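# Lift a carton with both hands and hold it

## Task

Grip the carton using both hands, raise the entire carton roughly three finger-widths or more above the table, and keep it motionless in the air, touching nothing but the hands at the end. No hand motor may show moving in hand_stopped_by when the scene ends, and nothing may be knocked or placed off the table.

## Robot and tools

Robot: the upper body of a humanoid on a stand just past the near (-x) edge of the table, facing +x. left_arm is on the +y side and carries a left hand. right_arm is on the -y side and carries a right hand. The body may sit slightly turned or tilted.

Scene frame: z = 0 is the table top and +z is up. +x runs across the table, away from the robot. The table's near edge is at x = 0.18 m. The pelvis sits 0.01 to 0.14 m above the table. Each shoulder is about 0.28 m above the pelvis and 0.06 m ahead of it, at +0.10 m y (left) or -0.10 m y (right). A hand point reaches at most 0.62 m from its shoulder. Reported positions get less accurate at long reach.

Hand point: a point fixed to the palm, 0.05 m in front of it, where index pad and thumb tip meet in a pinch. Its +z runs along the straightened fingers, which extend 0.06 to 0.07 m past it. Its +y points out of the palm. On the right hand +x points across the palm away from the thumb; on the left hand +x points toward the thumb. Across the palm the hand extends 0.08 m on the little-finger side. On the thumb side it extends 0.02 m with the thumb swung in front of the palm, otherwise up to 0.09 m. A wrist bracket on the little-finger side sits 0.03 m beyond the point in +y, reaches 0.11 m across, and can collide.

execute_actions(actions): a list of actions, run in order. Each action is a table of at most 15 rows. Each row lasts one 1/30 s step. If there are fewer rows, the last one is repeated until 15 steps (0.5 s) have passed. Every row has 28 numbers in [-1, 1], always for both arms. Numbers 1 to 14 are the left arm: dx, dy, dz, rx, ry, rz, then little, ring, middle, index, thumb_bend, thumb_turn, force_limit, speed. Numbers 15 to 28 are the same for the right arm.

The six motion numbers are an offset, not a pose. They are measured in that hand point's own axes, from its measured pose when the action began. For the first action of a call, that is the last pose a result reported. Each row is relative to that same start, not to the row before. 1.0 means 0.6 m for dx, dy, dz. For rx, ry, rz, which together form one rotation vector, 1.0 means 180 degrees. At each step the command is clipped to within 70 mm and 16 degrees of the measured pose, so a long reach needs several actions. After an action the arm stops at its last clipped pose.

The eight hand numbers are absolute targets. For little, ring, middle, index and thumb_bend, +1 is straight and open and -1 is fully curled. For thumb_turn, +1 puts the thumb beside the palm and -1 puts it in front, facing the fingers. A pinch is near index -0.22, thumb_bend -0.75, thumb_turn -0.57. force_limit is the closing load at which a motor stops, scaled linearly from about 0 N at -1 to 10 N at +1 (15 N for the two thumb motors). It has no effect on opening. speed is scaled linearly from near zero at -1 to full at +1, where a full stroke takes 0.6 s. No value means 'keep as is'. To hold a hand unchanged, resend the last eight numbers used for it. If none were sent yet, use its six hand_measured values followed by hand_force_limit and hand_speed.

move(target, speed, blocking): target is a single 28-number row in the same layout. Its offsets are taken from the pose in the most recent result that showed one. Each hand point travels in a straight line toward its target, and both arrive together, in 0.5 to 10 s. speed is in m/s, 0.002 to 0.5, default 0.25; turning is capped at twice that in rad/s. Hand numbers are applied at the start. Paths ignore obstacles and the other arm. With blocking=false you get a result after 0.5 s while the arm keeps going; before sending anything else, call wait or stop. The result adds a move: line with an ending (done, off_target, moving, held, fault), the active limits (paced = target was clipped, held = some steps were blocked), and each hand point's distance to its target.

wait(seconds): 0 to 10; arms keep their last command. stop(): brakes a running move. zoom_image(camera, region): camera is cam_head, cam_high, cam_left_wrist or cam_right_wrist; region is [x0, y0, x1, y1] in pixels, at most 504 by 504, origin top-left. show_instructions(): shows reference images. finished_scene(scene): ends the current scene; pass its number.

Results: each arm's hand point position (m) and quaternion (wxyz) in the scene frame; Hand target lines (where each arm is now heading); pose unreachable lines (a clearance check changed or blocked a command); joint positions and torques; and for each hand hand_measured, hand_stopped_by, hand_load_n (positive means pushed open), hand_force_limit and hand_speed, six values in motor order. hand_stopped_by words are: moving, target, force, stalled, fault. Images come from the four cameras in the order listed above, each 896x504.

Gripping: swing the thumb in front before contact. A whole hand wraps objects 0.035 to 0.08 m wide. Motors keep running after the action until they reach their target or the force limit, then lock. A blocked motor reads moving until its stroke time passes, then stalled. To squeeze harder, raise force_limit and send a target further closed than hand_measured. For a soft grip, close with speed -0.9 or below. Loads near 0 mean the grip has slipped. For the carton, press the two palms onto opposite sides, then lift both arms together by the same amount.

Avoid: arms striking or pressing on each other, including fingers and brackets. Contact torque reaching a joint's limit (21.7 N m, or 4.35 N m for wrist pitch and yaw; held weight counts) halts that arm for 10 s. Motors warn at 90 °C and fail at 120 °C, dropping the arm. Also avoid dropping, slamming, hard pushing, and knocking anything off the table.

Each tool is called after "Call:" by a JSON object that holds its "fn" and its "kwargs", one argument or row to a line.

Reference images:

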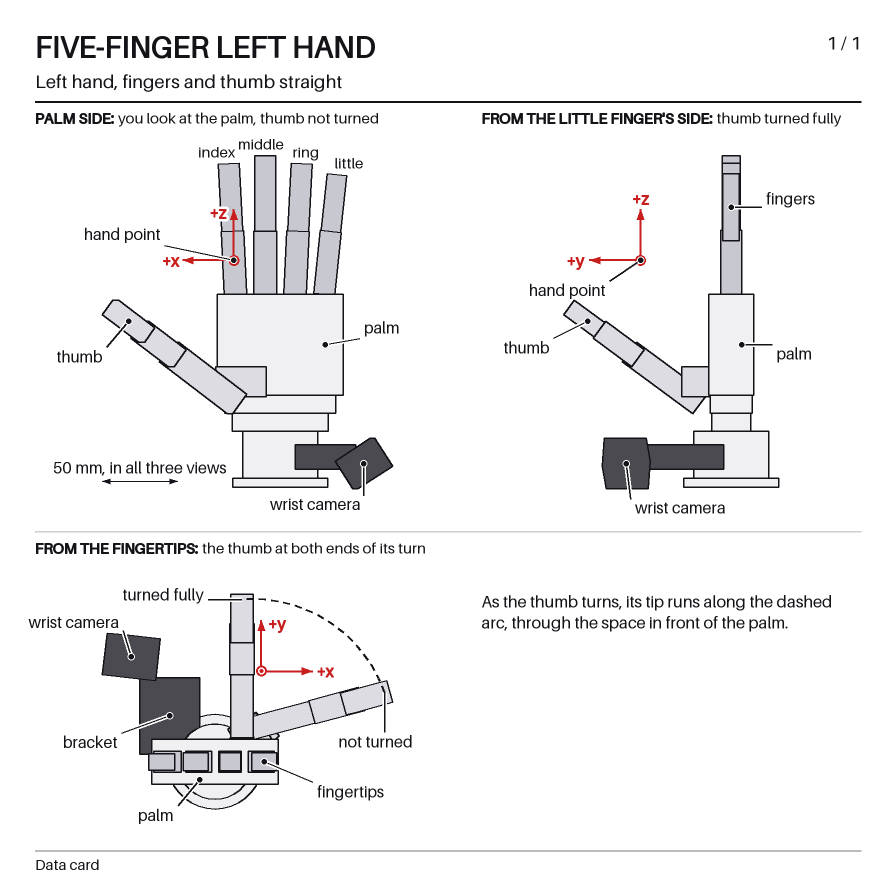

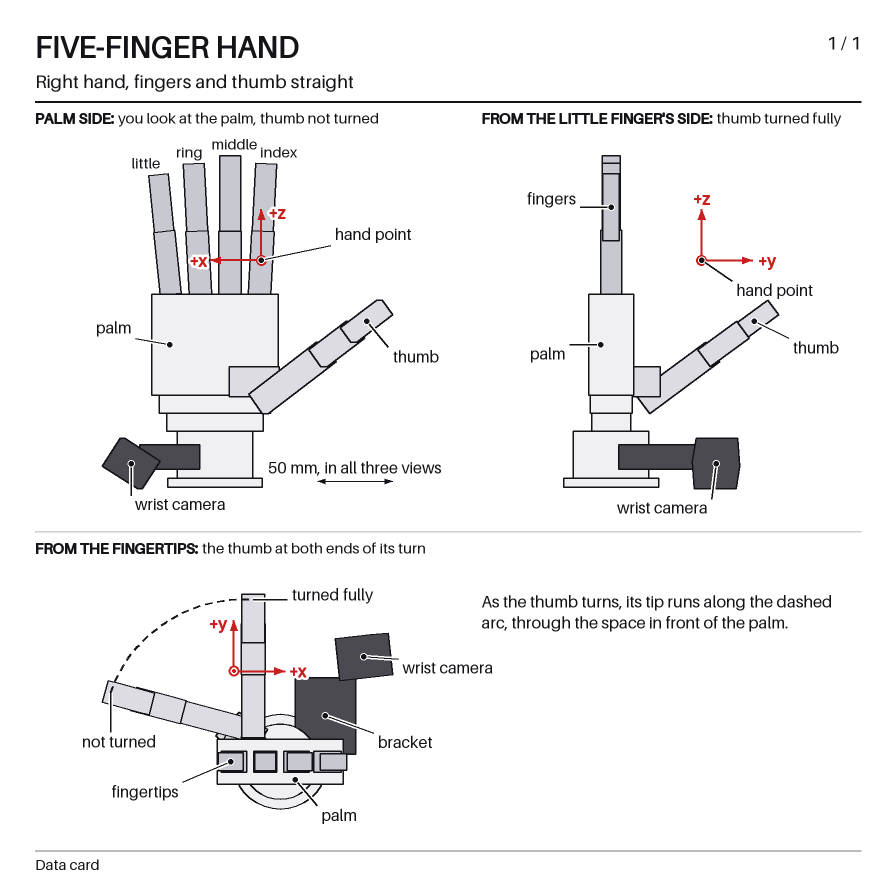

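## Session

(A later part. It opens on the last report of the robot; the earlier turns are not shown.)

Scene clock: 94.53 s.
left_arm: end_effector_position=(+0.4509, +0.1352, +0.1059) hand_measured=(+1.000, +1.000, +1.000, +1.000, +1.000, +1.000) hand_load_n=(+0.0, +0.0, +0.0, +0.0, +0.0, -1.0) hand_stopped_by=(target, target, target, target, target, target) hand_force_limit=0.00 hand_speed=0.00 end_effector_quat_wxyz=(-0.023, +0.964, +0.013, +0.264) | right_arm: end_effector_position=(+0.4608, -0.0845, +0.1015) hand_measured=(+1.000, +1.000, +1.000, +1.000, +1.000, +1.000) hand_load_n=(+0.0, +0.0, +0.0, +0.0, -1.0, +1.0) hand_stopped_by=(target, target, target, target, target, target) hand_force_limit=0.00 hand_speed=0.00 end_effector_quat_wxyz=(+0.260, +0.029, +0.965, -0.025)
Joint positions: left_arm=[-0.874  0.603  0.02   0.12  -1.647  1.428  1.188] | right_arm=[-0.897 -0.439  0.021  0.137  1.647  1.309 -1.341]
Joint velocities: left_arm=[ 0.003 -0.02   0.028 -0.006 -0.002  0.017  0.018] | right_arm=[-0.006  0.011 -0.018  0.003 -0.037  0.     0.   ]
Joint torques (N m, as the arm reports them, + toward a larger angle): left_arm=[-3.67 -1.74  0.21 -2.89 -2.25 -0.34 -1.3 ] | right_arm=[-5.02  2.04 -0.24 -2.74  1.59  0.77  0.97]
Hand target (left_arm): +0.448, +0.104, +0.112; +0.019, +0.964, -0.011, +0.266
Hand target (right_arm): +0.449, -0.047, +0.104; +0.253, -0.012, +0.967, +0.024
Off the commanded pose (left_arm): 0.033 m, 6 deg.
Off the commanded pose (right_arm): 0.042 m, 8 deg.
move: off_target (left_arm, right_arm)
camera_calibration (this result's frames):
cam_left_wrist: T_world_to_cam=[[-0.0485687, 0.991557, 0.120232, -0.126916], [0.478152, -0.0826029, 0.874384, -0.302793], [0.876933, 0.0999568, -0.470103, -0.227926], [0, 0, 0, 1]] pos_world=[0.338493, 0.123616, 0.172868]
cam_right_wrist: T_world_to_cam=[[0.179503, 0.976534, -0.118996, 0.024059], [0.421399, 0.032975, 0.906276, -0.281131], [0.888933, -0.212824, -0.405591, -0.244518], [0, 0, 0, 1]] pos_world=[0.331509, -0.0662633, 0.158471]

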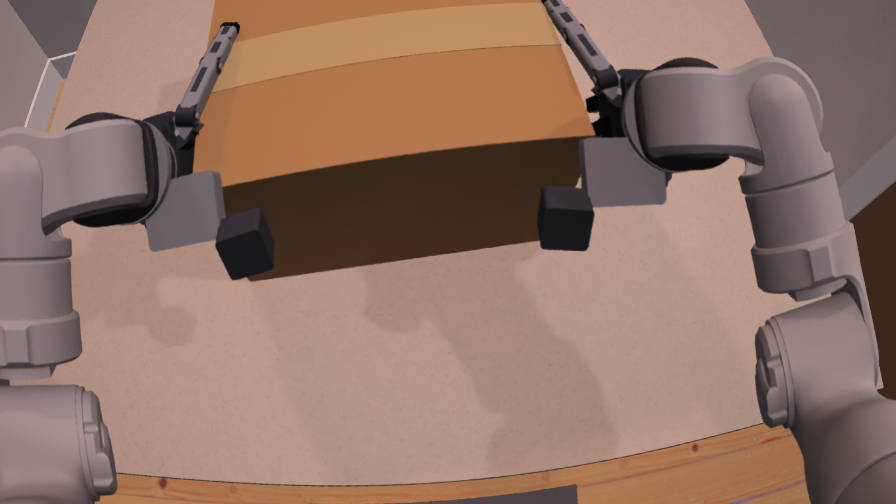

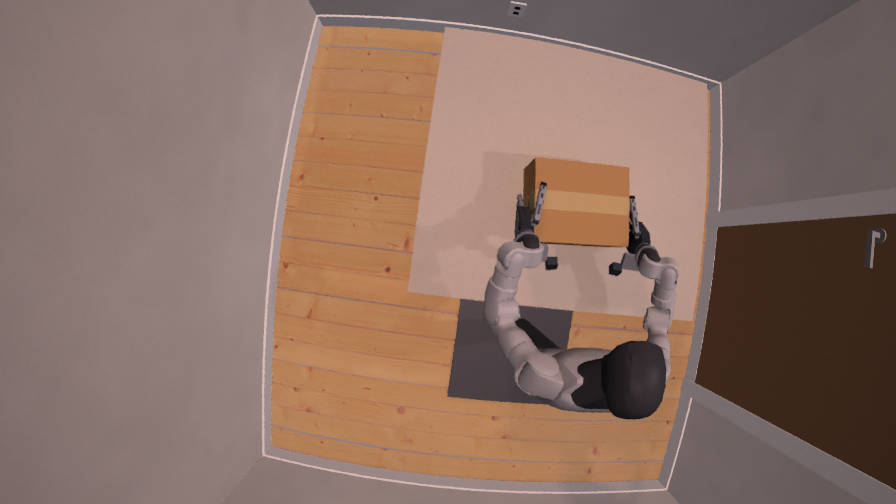

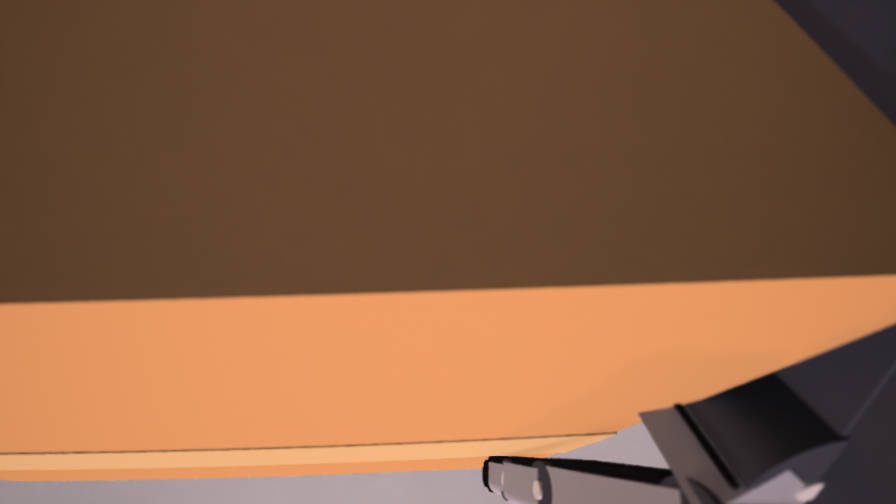

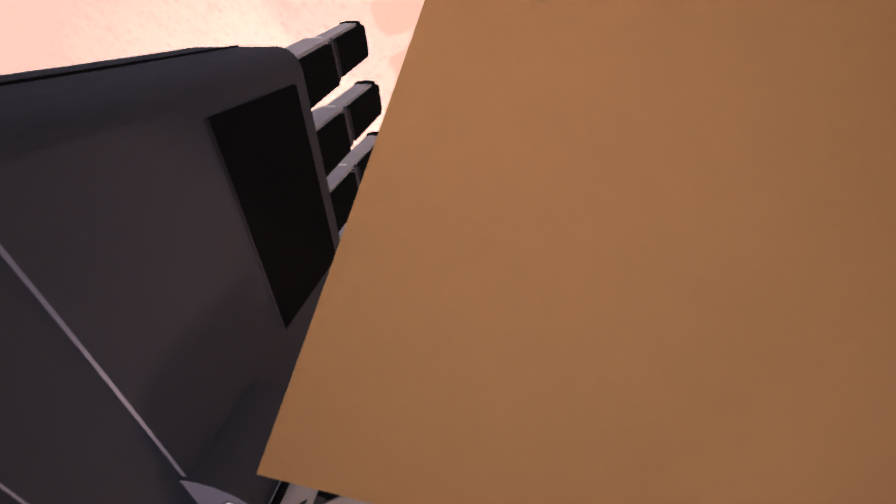

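Call:
{"fn": "move", "kwargs": {
  "target": [0.02,-0.01,-0.03,-0.01,0,0,1,1,1,1,1,1,0,0,-0.025,-0.01,-0.04,-0.03,0,0,1,1,1,1,1,1,0,0],
  "speed": 0.05
}}

Call:
{"fn": "move", "kwargs": {
  "target": [0,0.09,0,-0.02,0,0,1,1,1,1,1,1,0,0,0,0.09,0,-0.02,0,0,1,1,1,1,1,1,0,0],
  "speed": 0.04
}}

Scene clock: 98.23 s.
left_arm: end_effector_position=(+0.4517, +0.1422, +0.1257) hand_measured=(+1.000, +1.000, +1.000, +1.000, +1.000, +1.000) hand_load_n=(+0.0, +0.0, +0.0, +0.0, +0.0, +0.0) hand_stopped_by=(target, target, target, target, target, target) hand_force_limit=0.00 hand_speed=0.00 end_effector_quat_wxyz=(-0.010, +0.964, +0.009, +0.264) | right_arm: end_effector_position=(+0.4625, -0.0893, +0.1294) hand_measured=(+1.000, +1.000, +1.000, +1.000, +1.000, +1.000) hand_load_n=(+0.0, +0.0, +0.0, +0.0, +0.0, +0.0) hand_stopped_by=(target, target, target, target, target, target) hand_force_limit=0.00 hand_speed=0.00 end_effector_quat_wxyz=(+0.262, +0.015, +0.965, +0.017)
Joint positions: left_arm=[-0.92   0.666  0.044  0.162 -1.785  1.474  1.245] | right_arm=[-0.95  -0.519 -0.047  0.182  1.798  1.4   -1.341]
Joint velocities: left_arm=[-0.006 -0.008  0.021  0.     0.     0.     0.   ] | right_arm=[0.006 0.011 0.002 0.009 0.    0.    0.   ]
Joint torques (N m, as the arm reports them, + toward a larger angle): left_arm=[-2.94  2.92  1.98 -1.39 -0.48 -0.35  0.05] | right_arm=[-4.73 -3.91 -2.96 -1.65  0.7  -0.4   0.04]
Hand target (left_arm): +0.452, +0.143, +0.126; -0.010, +0.965, +0.009, +0.263
Hand target (right_arm): +0.462, -0.089, +0.130; +0.261, +0.015, +0.965, +0.021
Off the commanded pose (left_arm): 0.003 m, 0 deg.
Off the commanded pose (right_arm): 0.001 m, 0 deg.
move: done
camera_calibration (this result's frames):
cam_left_wrist: T_world_to_cam=[[-0.0350918, 0.994726, 0.0963749, -0.139788], [0.476607, -0.0681043, 0.876475, -0.321606], [0.878416, 0.07669, -0.471703, -0.21714], [0, 0, 0, 1]] pos_world=[0.339113, 0.1338, 0.192926]
cam_right_wrist: T_world_to_cam=[[0.132879, 0.990089, -0.0454562, 0.0449785], [0.415771, -0.0140507, 0.909361, -0.308967], [0.89971, -0.139735, -0.413518, -0.233255], [0, 0, 0, 1]] pos_world=[0.332345, -0.0814678, 0.186552]

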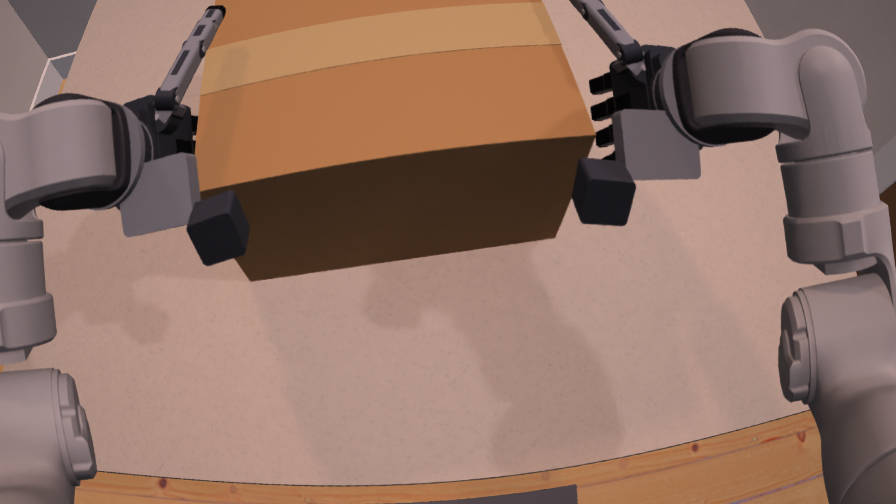

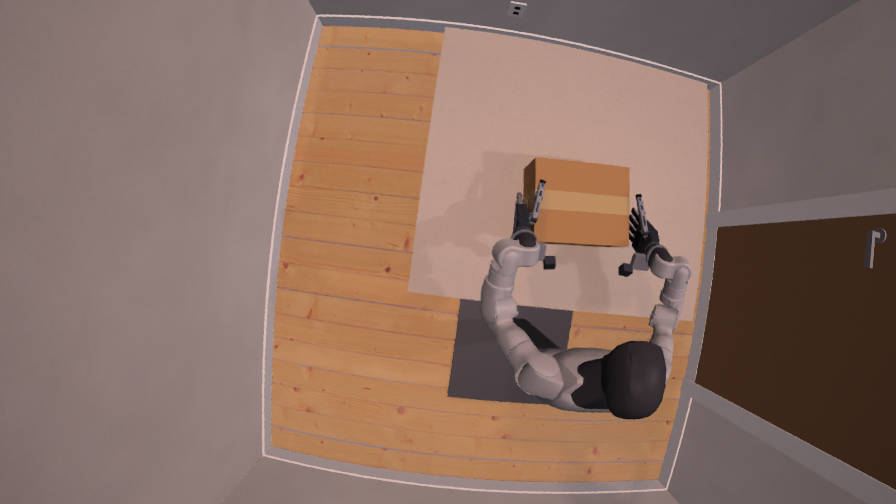

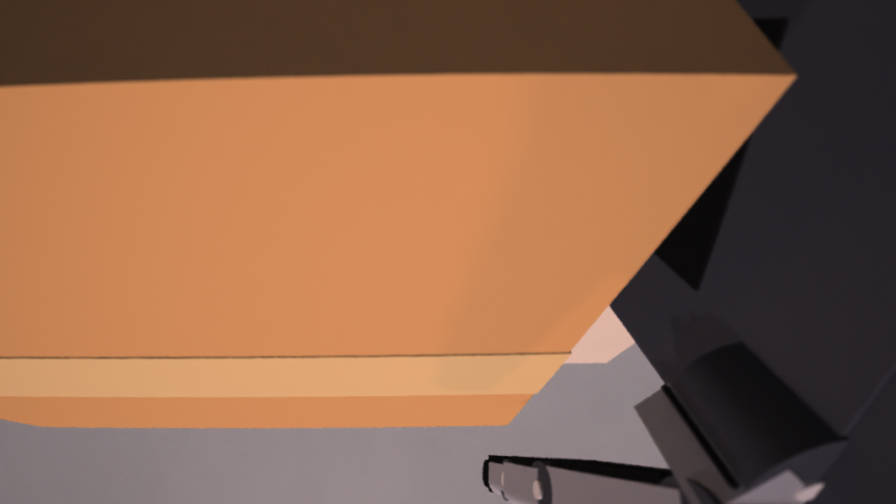

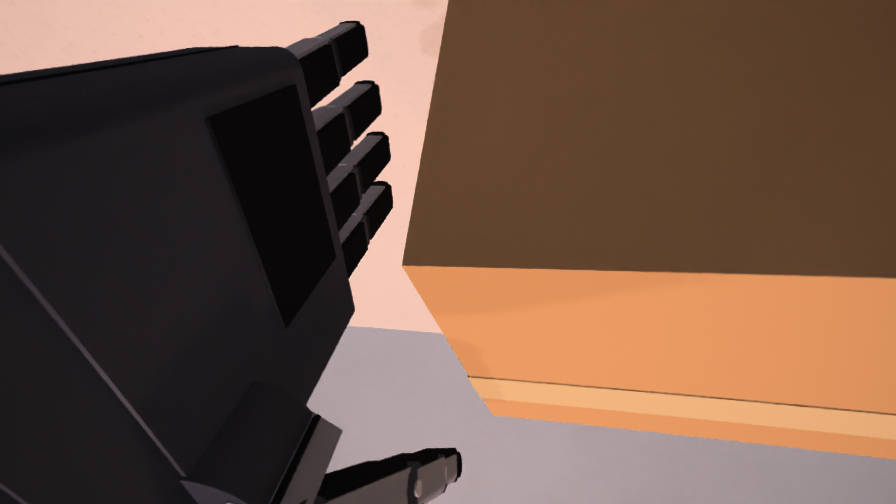

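Scene clock: 99.83 s.
left_arm: end_effector_position=(+0.4583, +0.1226, +0.1246) hand_measured=(+1.000, +1.000, +1.000, +1.000, +1.000, +1.000) hand_load_n=(+0.0, +0.0, +0.0, +0.0, +0.0, +0.0) hand_stopped_by=(target, target, target, target, target, target) hand_force_limit=0.00 hand_speed=0.00 end_effector_quat_wxyz=(-0.031, +0.962, +0.022, +0.270) | right_arm: end_effector_position=(+0.4652, -0.0634, +0.1247) hand_measured=(+1.000, +1.000, +1.000, +1.000, +1.000, +1.000) hand_load_n=(+0.0, +0.0, +0.0, +0.0, +0.0, +0.0) hand_stopped_by=(target, target, target, target, target, target) hand_force_limit=0.00 hand_speed=0.00 end_effector_quat_wxyz=(+0.260, +0.026, +0.965, +0.008)
Joint positions: left_arm=[-0.946  0.534  0.036  0.147 -1.815  1.429  1.456] | right_arm=[-0.974 -0.383 -0.034  0.179  1.767  1.349 -1.467]
Joint velocities: left_arm=[ 0.002 -0.051  0.058 -0.002  0.006  0.041  0.027] | right_arm=[-0.006  0.023 -0.043  0.006 -0.015  0.024 -0.008]
Joint torques (N m, as the arm reports them, + toward a larger angle): left_arm=[-3.84 -2.4   0.4  -2.36 -2.5  -0.45 -1.89] | right_arm=[-5.37  1.53 -1.96 -2.06  1.66 -0.62  0.7 ]
Hand target (left_arm): +0.455, +0.089, +0.132; +0.021, +0.962, +0.002, +0.272
Hand target (right_arm): +0.460, -0.037, +0.130; +0.257, +0.010, +0.965, +0.049
Off the commanded pose (left_arm): 0.035 m, 6 deg.
Off the commanded pose (right_arm): 0.029 m, 5 deg.
move: off_target (left_arm, right_arm)
camera_calibration (this result's frames):
cam_left_wrist: T_world_to_cam=[[-0.0726597, 0.98894, 0.129299, -0.10606], [0.468551, -0.0805975, 0.879752, -0.320326], [0.880443, 0.124506, -0.457513, -0.230548], [0, 0, 0, 1]] pos_world=[0.345367, 0.107774, 0.190042]
cam_right_wrist: T_world_to_cam=[[0.15773, 0.985733, -0.0587548, 0.00861374], [0.41975, -0.013071, 0.907546, -0.307041], [0.89383, -0.167809, -0.415823, -0.232734], [0, 0, 0, 1]] pos_world=[0.335546, -0.0515592, 0.182384]

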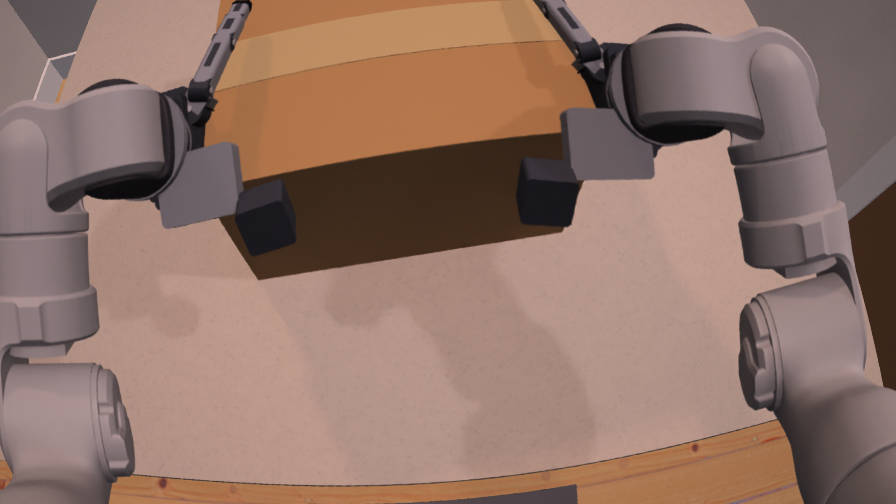

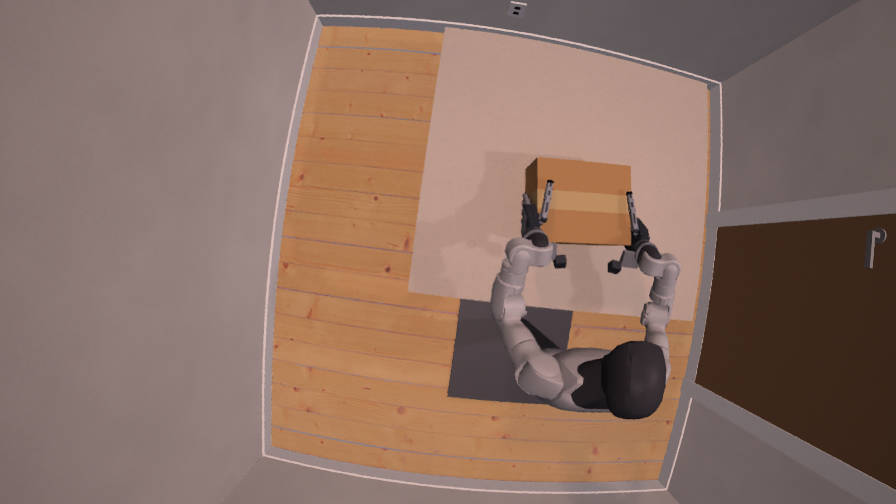

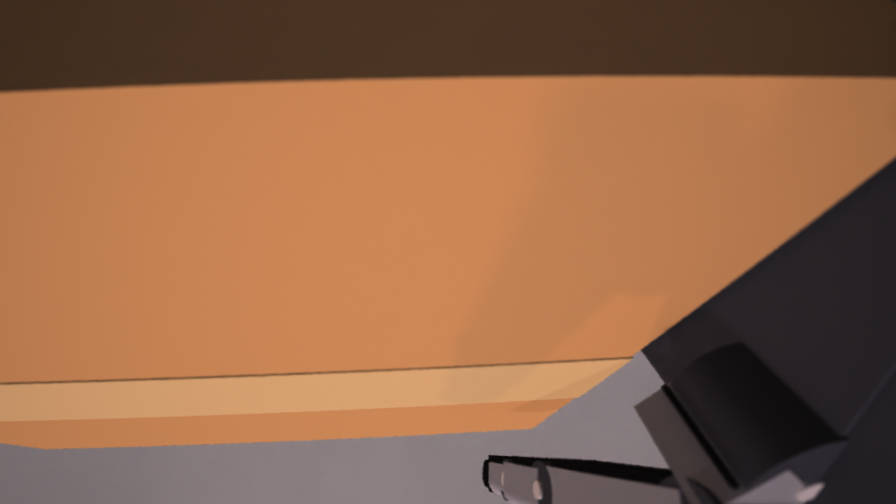

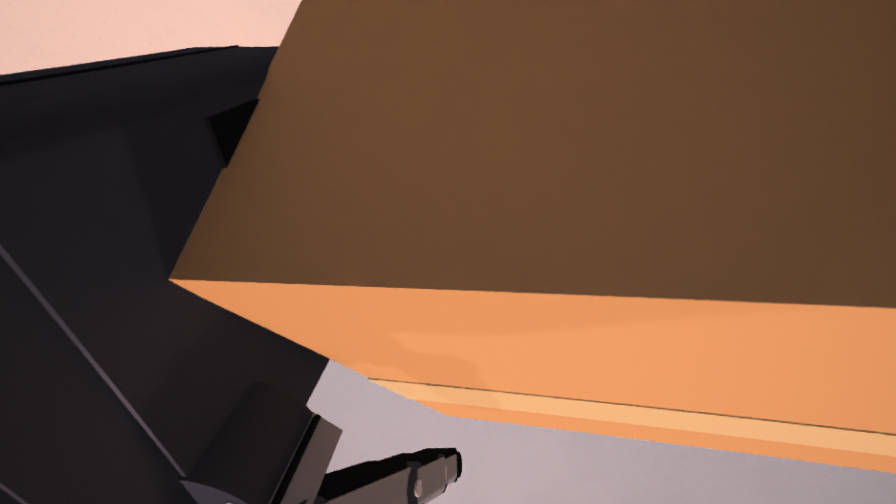

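Call:
{"fn": "move", "kwargs": {
  "target": [0,-0.02,0,-0.02,0,0,1,1,1,1,1,1,0,0,0,-0.02,0,-0.01,0,0,1,1,1,1,1,1,0,0],
  "speed": 0.05
}}

Call:
{"fn": "move", "kwargs": {
  "target": [0.065,0,0.02,0,0,0,1,1,1,1,1,1,0,0,-0.065,0,0.015,0,0,0,1,1,1,1,1,1,0,0],
  "speed": 0.06
}}

Call:
{"fn": "move", "kwargs": {
  "target": [0,0.1,0,-0.02,0,0,1,1,1,1,1,1,0,0,0,0.1,0,-0.02,0,0,1,1,1,1,1,1,0,0],
  "speed": 0.04
}}

Scene clock: 105.47 s.
left_arm: end_effector_position=(+0.4562, +0.1329, +0.1236) hand_measured=(+1.000, +1.000, +1.000, +1.000, +1.000, +1.000) hand_load_n=(+0.0, +0.0, +0.0, +0.0, +0.0, +0.0) hand_stopped_by=(target, target, target, target, target, target) hand_force_limit=0.00 hand_speed=0.00 end_effector_quat_wxyz=(+0.001, +0.964, +0.013, +0.267) | right_arm: end_effector_position=(+0.4661, -0.0733, +0.1269) hand_measured=(+1.000, +1.000, +1.000, +1.000, +1.000, +1.000) hand_load_n=(+0.0, +0.0, +0.0, +0.0, +0.0, +0.0) hand_stopped_by=(target, target, target, target, target, target) hand_force_limit=0.00 hand_speed=0.00 end_effector_quat_wxyz=(+0.264, +0.020, +0.964, +0.025)
Joint positions: left_arm=[-0.928  0.599  0.084  0.17  -1.703  1.491  1.217] | right_arm=[-0.961 -0.448 -0.05   0.184  1.738  1.377 -1.34 ]
Joint velocities: left_arm=[ 0.006  0.    -0.002 -0.008  0.002  0.    -0.015] | right_arm=[-0.012 -0.012  0.012 -0.012  0.     0.     0.005]
Joint torques (N m, as the arm reports them, + toward a larger angle): left_arm=[-2.88  2.95  1.55 -1.4  -0.41 -0.31 -0.23] | right_arm=[-4.6  -3.63 -2.59 -1.8   0.64 -0.48  0.08]
Hand target (left_arm): +0.456, +0.135, +0.122; -0.002, +0.964, +0.014, +0.265
Hand target (right_arm): +0.466, -0.075, +0.125; +0.262, +0.021, +0.964, +0.022
Off the commanded pose (left_arm): 0.003 m, 0 deg.
Off the commanded pose (right_arm): 0.004 m, 1 deg.
move: off_target (right_arm)
camera_calibration (this result's frames):
cam_left_wrist: T_world_to_cam=[[-0.0378799, 0.996564, 0.0736503, -0.126297], [0.470556, -0.0472313, 0.881105, -0.323091], [0.881557, 0.0680328, -0.46715, -0.222239], [0, 0, 0, 1]] pos_world=[0.343164, 0.125723, 0.19016]
cam_right_wrist: T_world_to_cam=[[0.138422, 0.989971, -0.0282096, 0.023846], [0.411525, -0.0315861, 0.910851, -0.307497], [0.900826, -0.137691, -0.41177, -0.235845], [0, 0, 0, 1]] pos_world=[0.335697, -0.0657932, 0.183642]

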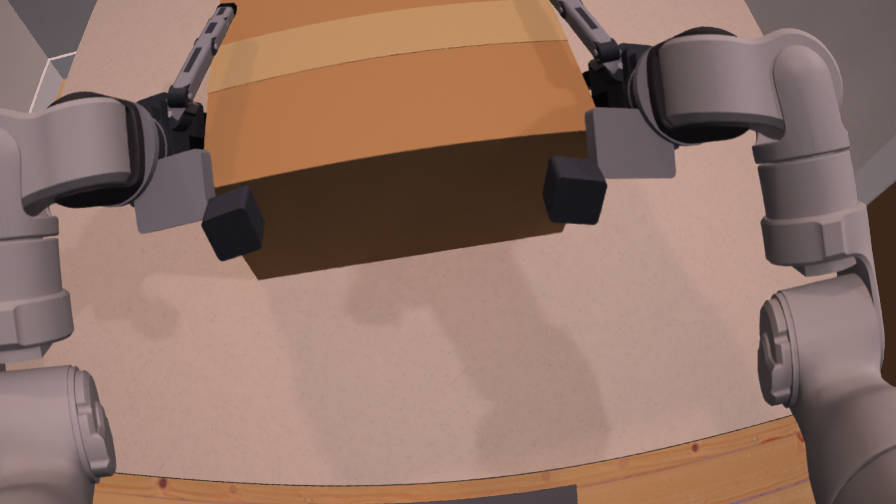

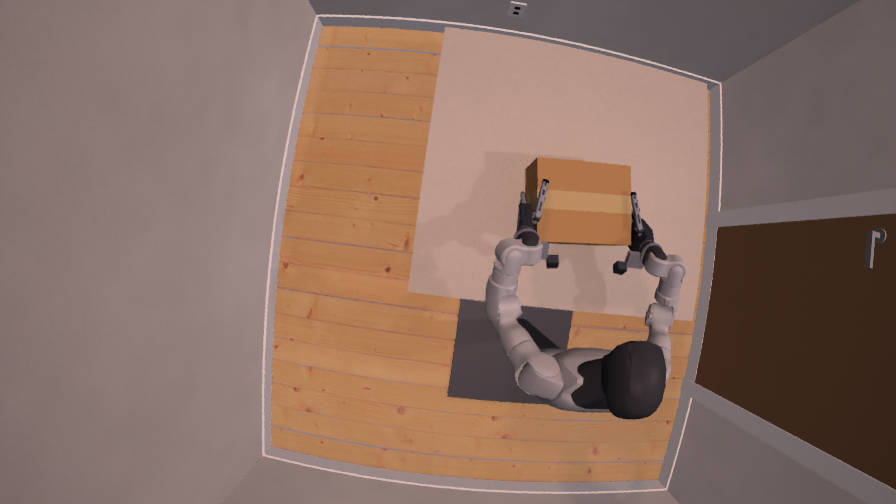

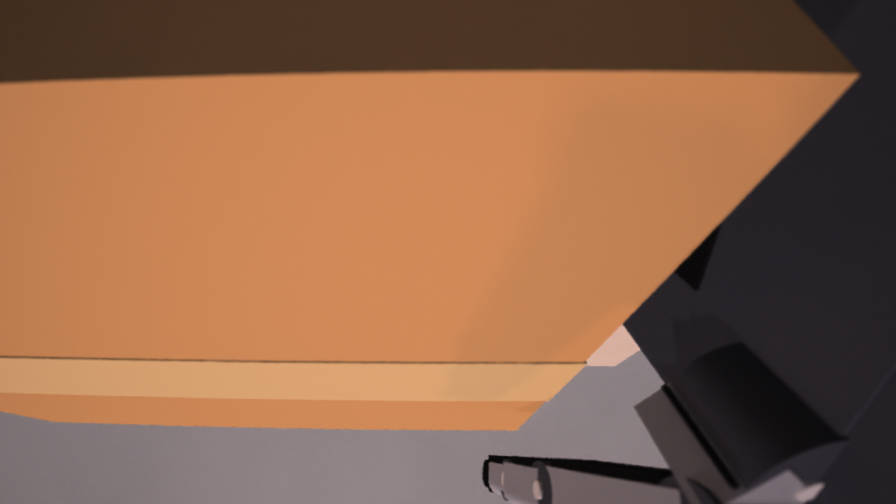

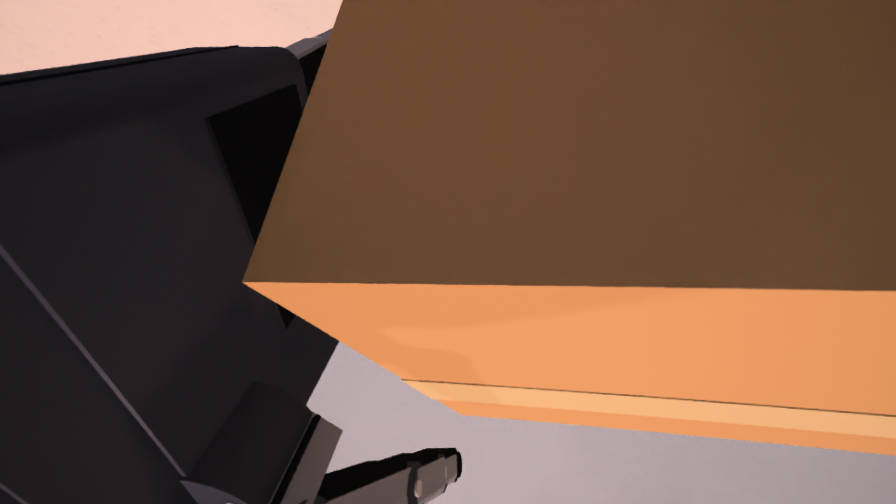

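Scene clock: 106.47 s.
left_arm: end_effector_position=(+0.4947, +0.1379, +0.1325) hand_measured=(+1.000, +1.000, +1.000, +1.000, +1.000, +1.000) hand_load_n=(+0.0, +0.0, +0.0, +0.0, +0.0, +0.0) hand_stopped_by=(target, target, target, target, target, target) hand_force_limit=0.00 hand_speed=0.00 end_effector_quat_wxyz=(+0.003, +0.965, +0.018, +0.262) | right_arm: end_effector_position=(+0.5048, -0.0677, +0.1393) hand_measured=(+1.000, +1.000, +1.000, +1.000, +1.000, +1.000) hand_load_n=(+0.0, +0.0, +0.0, +0.0, +0.0, +0.0) hand_stopped_by=(target, target, target, target, target, target) hand_force_limit=0.00 hand_speed=0.00 end_effector_quat_wxyz=(+0.267, +0.014, +0.963, +0.030)
Joint positions: left_arm=[-1.161  0.65  -0.068  0.454 -1.344  1.429  0.785] | right_arm=[-1.189 -0.489  0.059  0.474  1.446  1.336 -0.969]
Joint velocities: left_arm=[ 0.002  0.002 -0.005  0.003  0.002  0.    -0.021] | right_arm=[0.005 0.006 0.009 0.003 0.006 0.    0.014]
Joint torques (N m, as the arm reports them, + toward a larger angle): left_arm=[-3.98  2.6   1.45 -1.91 -0.44 -0.57 -0.3 ] | right_arm=[-5.48 -3.87 -2.11 -1.93  0.73 -0.75  0.11]
Hand target (left_arm): +0.495, +0.139, +0.132; +0.001, +0.965, +0.019, +0.262
Hand target (right_arm): +0.505, -0.069, +0.139; +0.267, +0.015, +0.963, +0.027
Off the commanded pose (left_arm): 0.004 m, 1 deg.
Off the commanded pose (right_arm): 0.007 m, 1 deg.
move: off_target (left_arm, right_arm)
camera_calibration (this result's frames):
cam_left_wrist: T_world_to_cam=[[-0.0449597, 0.996717, 0.067334, -0.126223], [0.480102, -0.0375501, 0.876409, -0.354278], [0.87606, 0.0717303, -0.476837, -0.248858], [0, 0, 0, 1]] pos_world=[0.382429, 0.130356, 0.200327]
cam_right_wrist: T_world_to_cam=[[0.124306, 0.992017, -0.0212279, 0.0195808], [0.405892, -0.0313156, 0.913384, -0.331993], [0.905428, -0.122155, -0.406545, -0.26679], [0, 0, 0, 1]] pos_world=[0.373879, -0.0624109, 0.195191]

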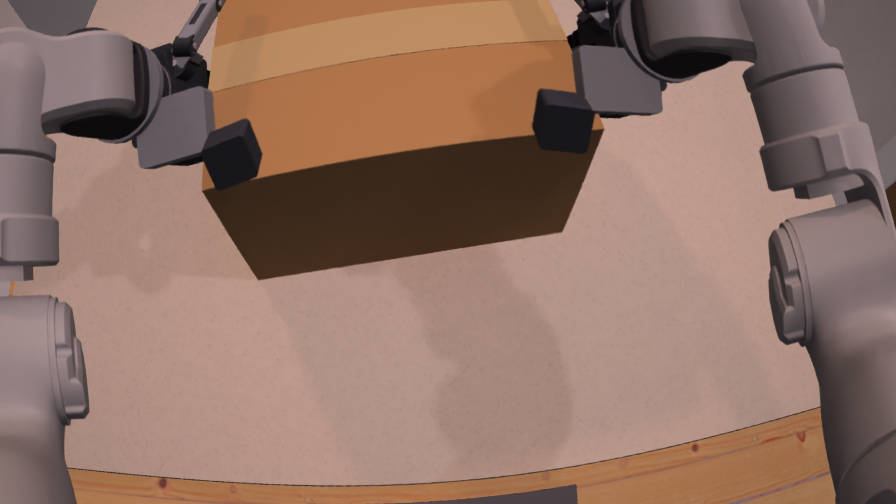

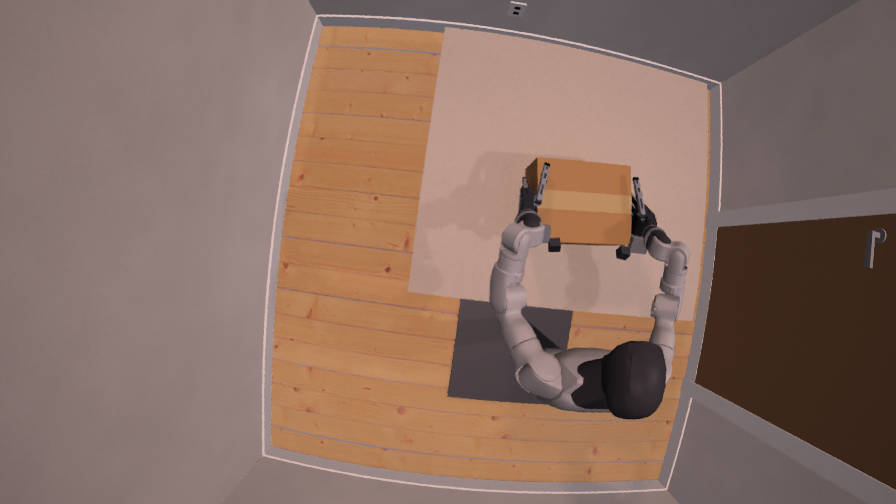

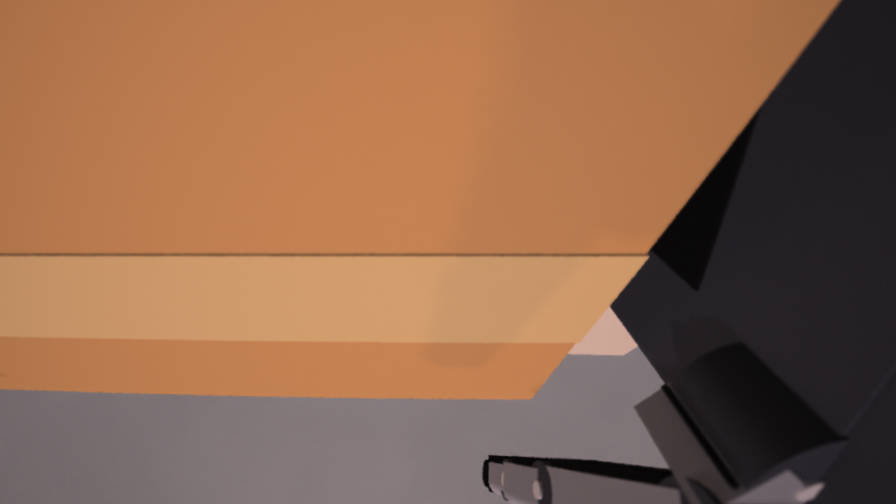

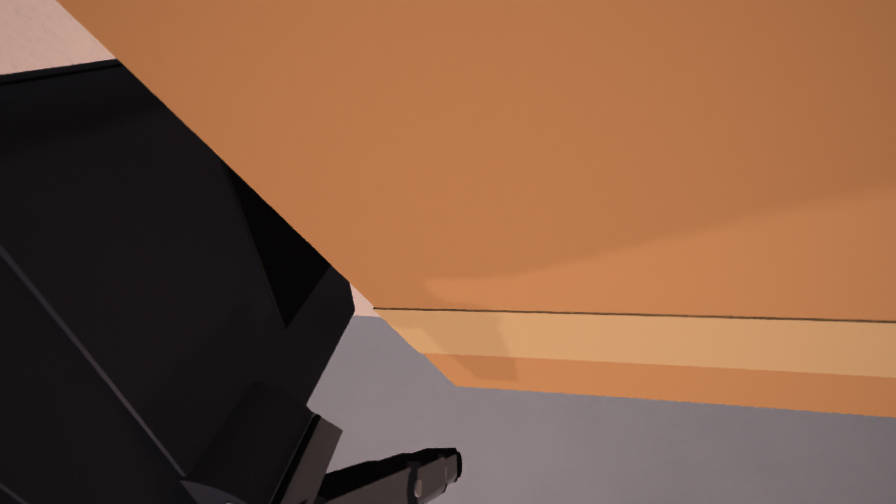

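Scene clock: 108.20 s.
left_arm: end_effector_position=(+0.5014, +0.1336, +0.1303) hand_measured=(+1.000, +1.000, +1.000, +1.000, +1.000, +1.000) hand_load_n=(+0.0, +0.0, +0.0, +0.0, +0.0, +0.0) hand_stopped_by=(target, target, target, target, target, target) hand_force_limit=0.00 hand_speed=0.00 end_effector_quat_wxyz=(-0.042, +0.962, +0.045, +0.265) | right_arm: end_effector_position=(+0.5087, -0.0620, +0.1327) hand_measured=(+1.000, +1.000, +1.000, +1.000, +1.000, +1.000) hand_load_n=(+0.0, +0.0, +0.0, +0.0, +0.0, +0.0) hand_stopped_by=(target, target, target, target, target, target) hand_force_limit=0.00 hand_speed=0.00 end_effector_quat_wxyz=(+0.264, +0.038, +0.964, -0.011)
Joint positions: left_arm=[-1.171  0.507  0.041  0.444 -1.335  1.444  1.053] | right_arm=[-1.203 -0.358 -0.02   0.482  1.387  1.328 -1.154]
Joint velocities: left_arm=[-0.003 -0.038  0.078 -0.006  0.058  0.043  0.   ] | right_arm=[ 0.003  0.038 -0.101  0.002 -0.092  0.053  0.   ]
Joint torques (N m, as the arm reports them, + toward a larger angle): left_arm=[-5.5  -4.86  0.75 -2.35 -3.68 -0.45 -2.32] | right_arm=[-6.68  5.17 -1.82 -2.49  2.07 -1.17  1.25]
Hand target (left_arm): +0.498, +0.081, +0.142; +0.033, +0.962, +0.010, +0.270
Hand target (right_arm): +0.500, -0.012, +0.143; +0.262, +0.010, +0.963, +0.061
Off the commanded pose (left_arm): 0.056 m, 9 deg.
Off the commanded pose (right_arm): 0.055 m, 9 deg.
move: off_target (left_arm, right_arm)
camera_calibration (this result's frames):
cam_left_wrist: T_world_to_cam=[[-0.119711, 0.983116, 0.138389, -0.0913925], [0.479581, -0.0647878, 0.875103, -0.351593], [0.869294, 0.171128, -0.463728, -0.267074], [0, 0, 0, 1]] pos_world=[0.389843, 0.112774, 0.196478]
cam_right_wrist: T_world_to_cam=[[0.191451, 0.977644, -0.0869423, -0.0130236], [0.412364, 0.000264434, 0.911019, -0.32842], [0.890675, -0.210268, -0.403094, -0.270723], [0, 0, 0, 1]] pos_world=[0.379049, -0.044105, 0.188938]

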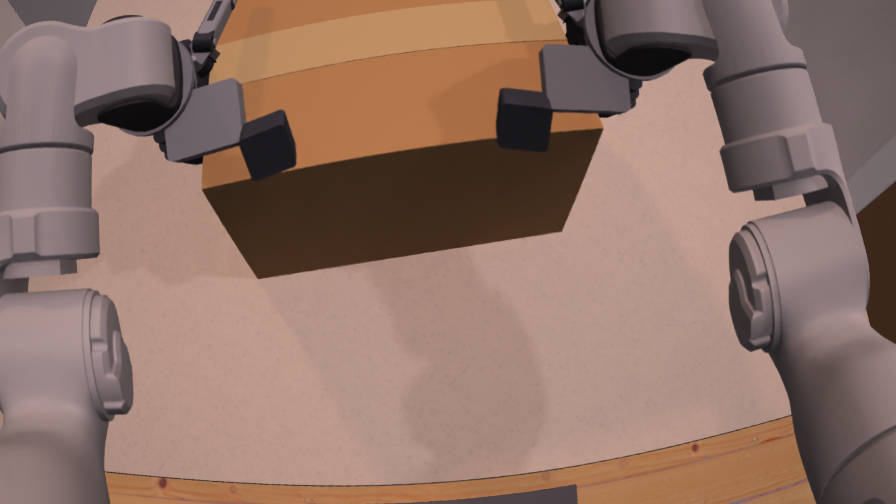

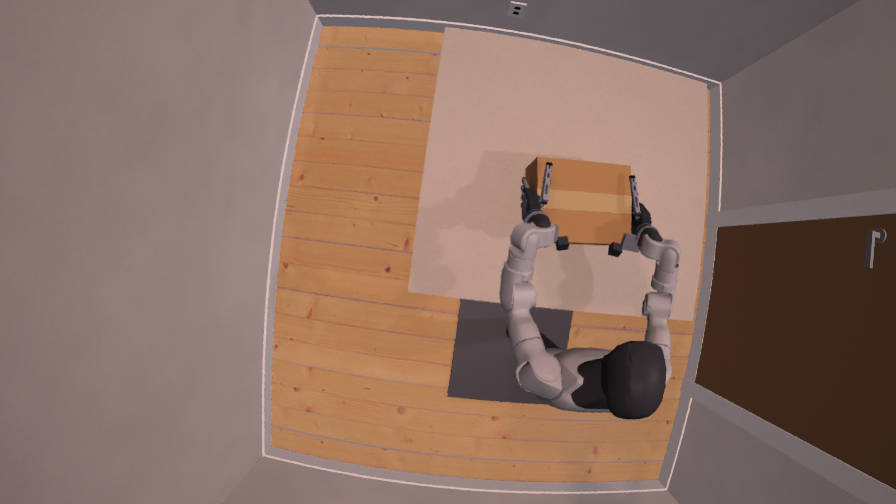

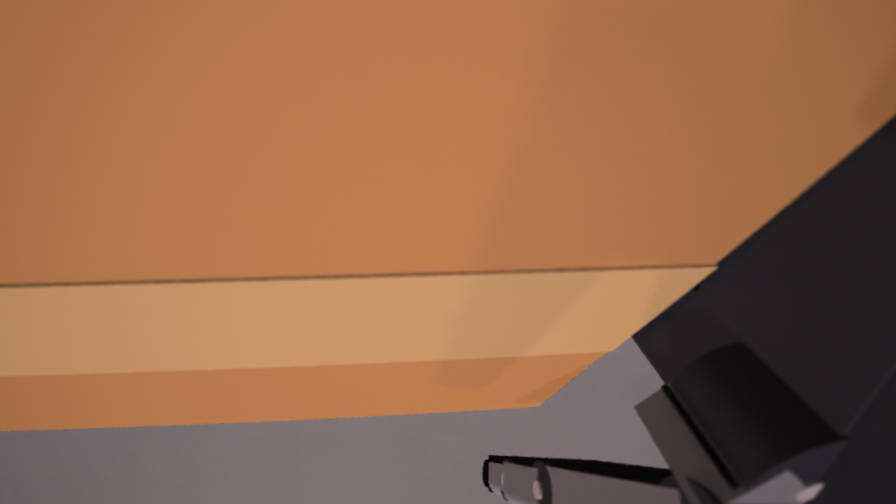

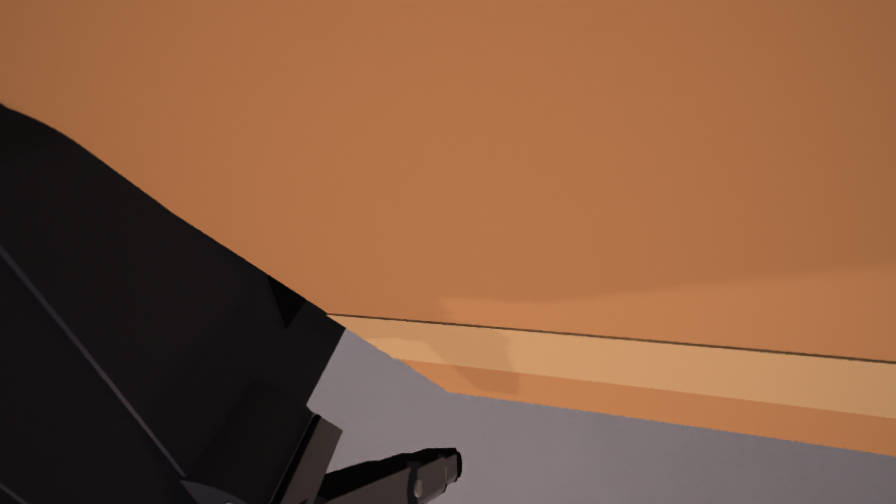

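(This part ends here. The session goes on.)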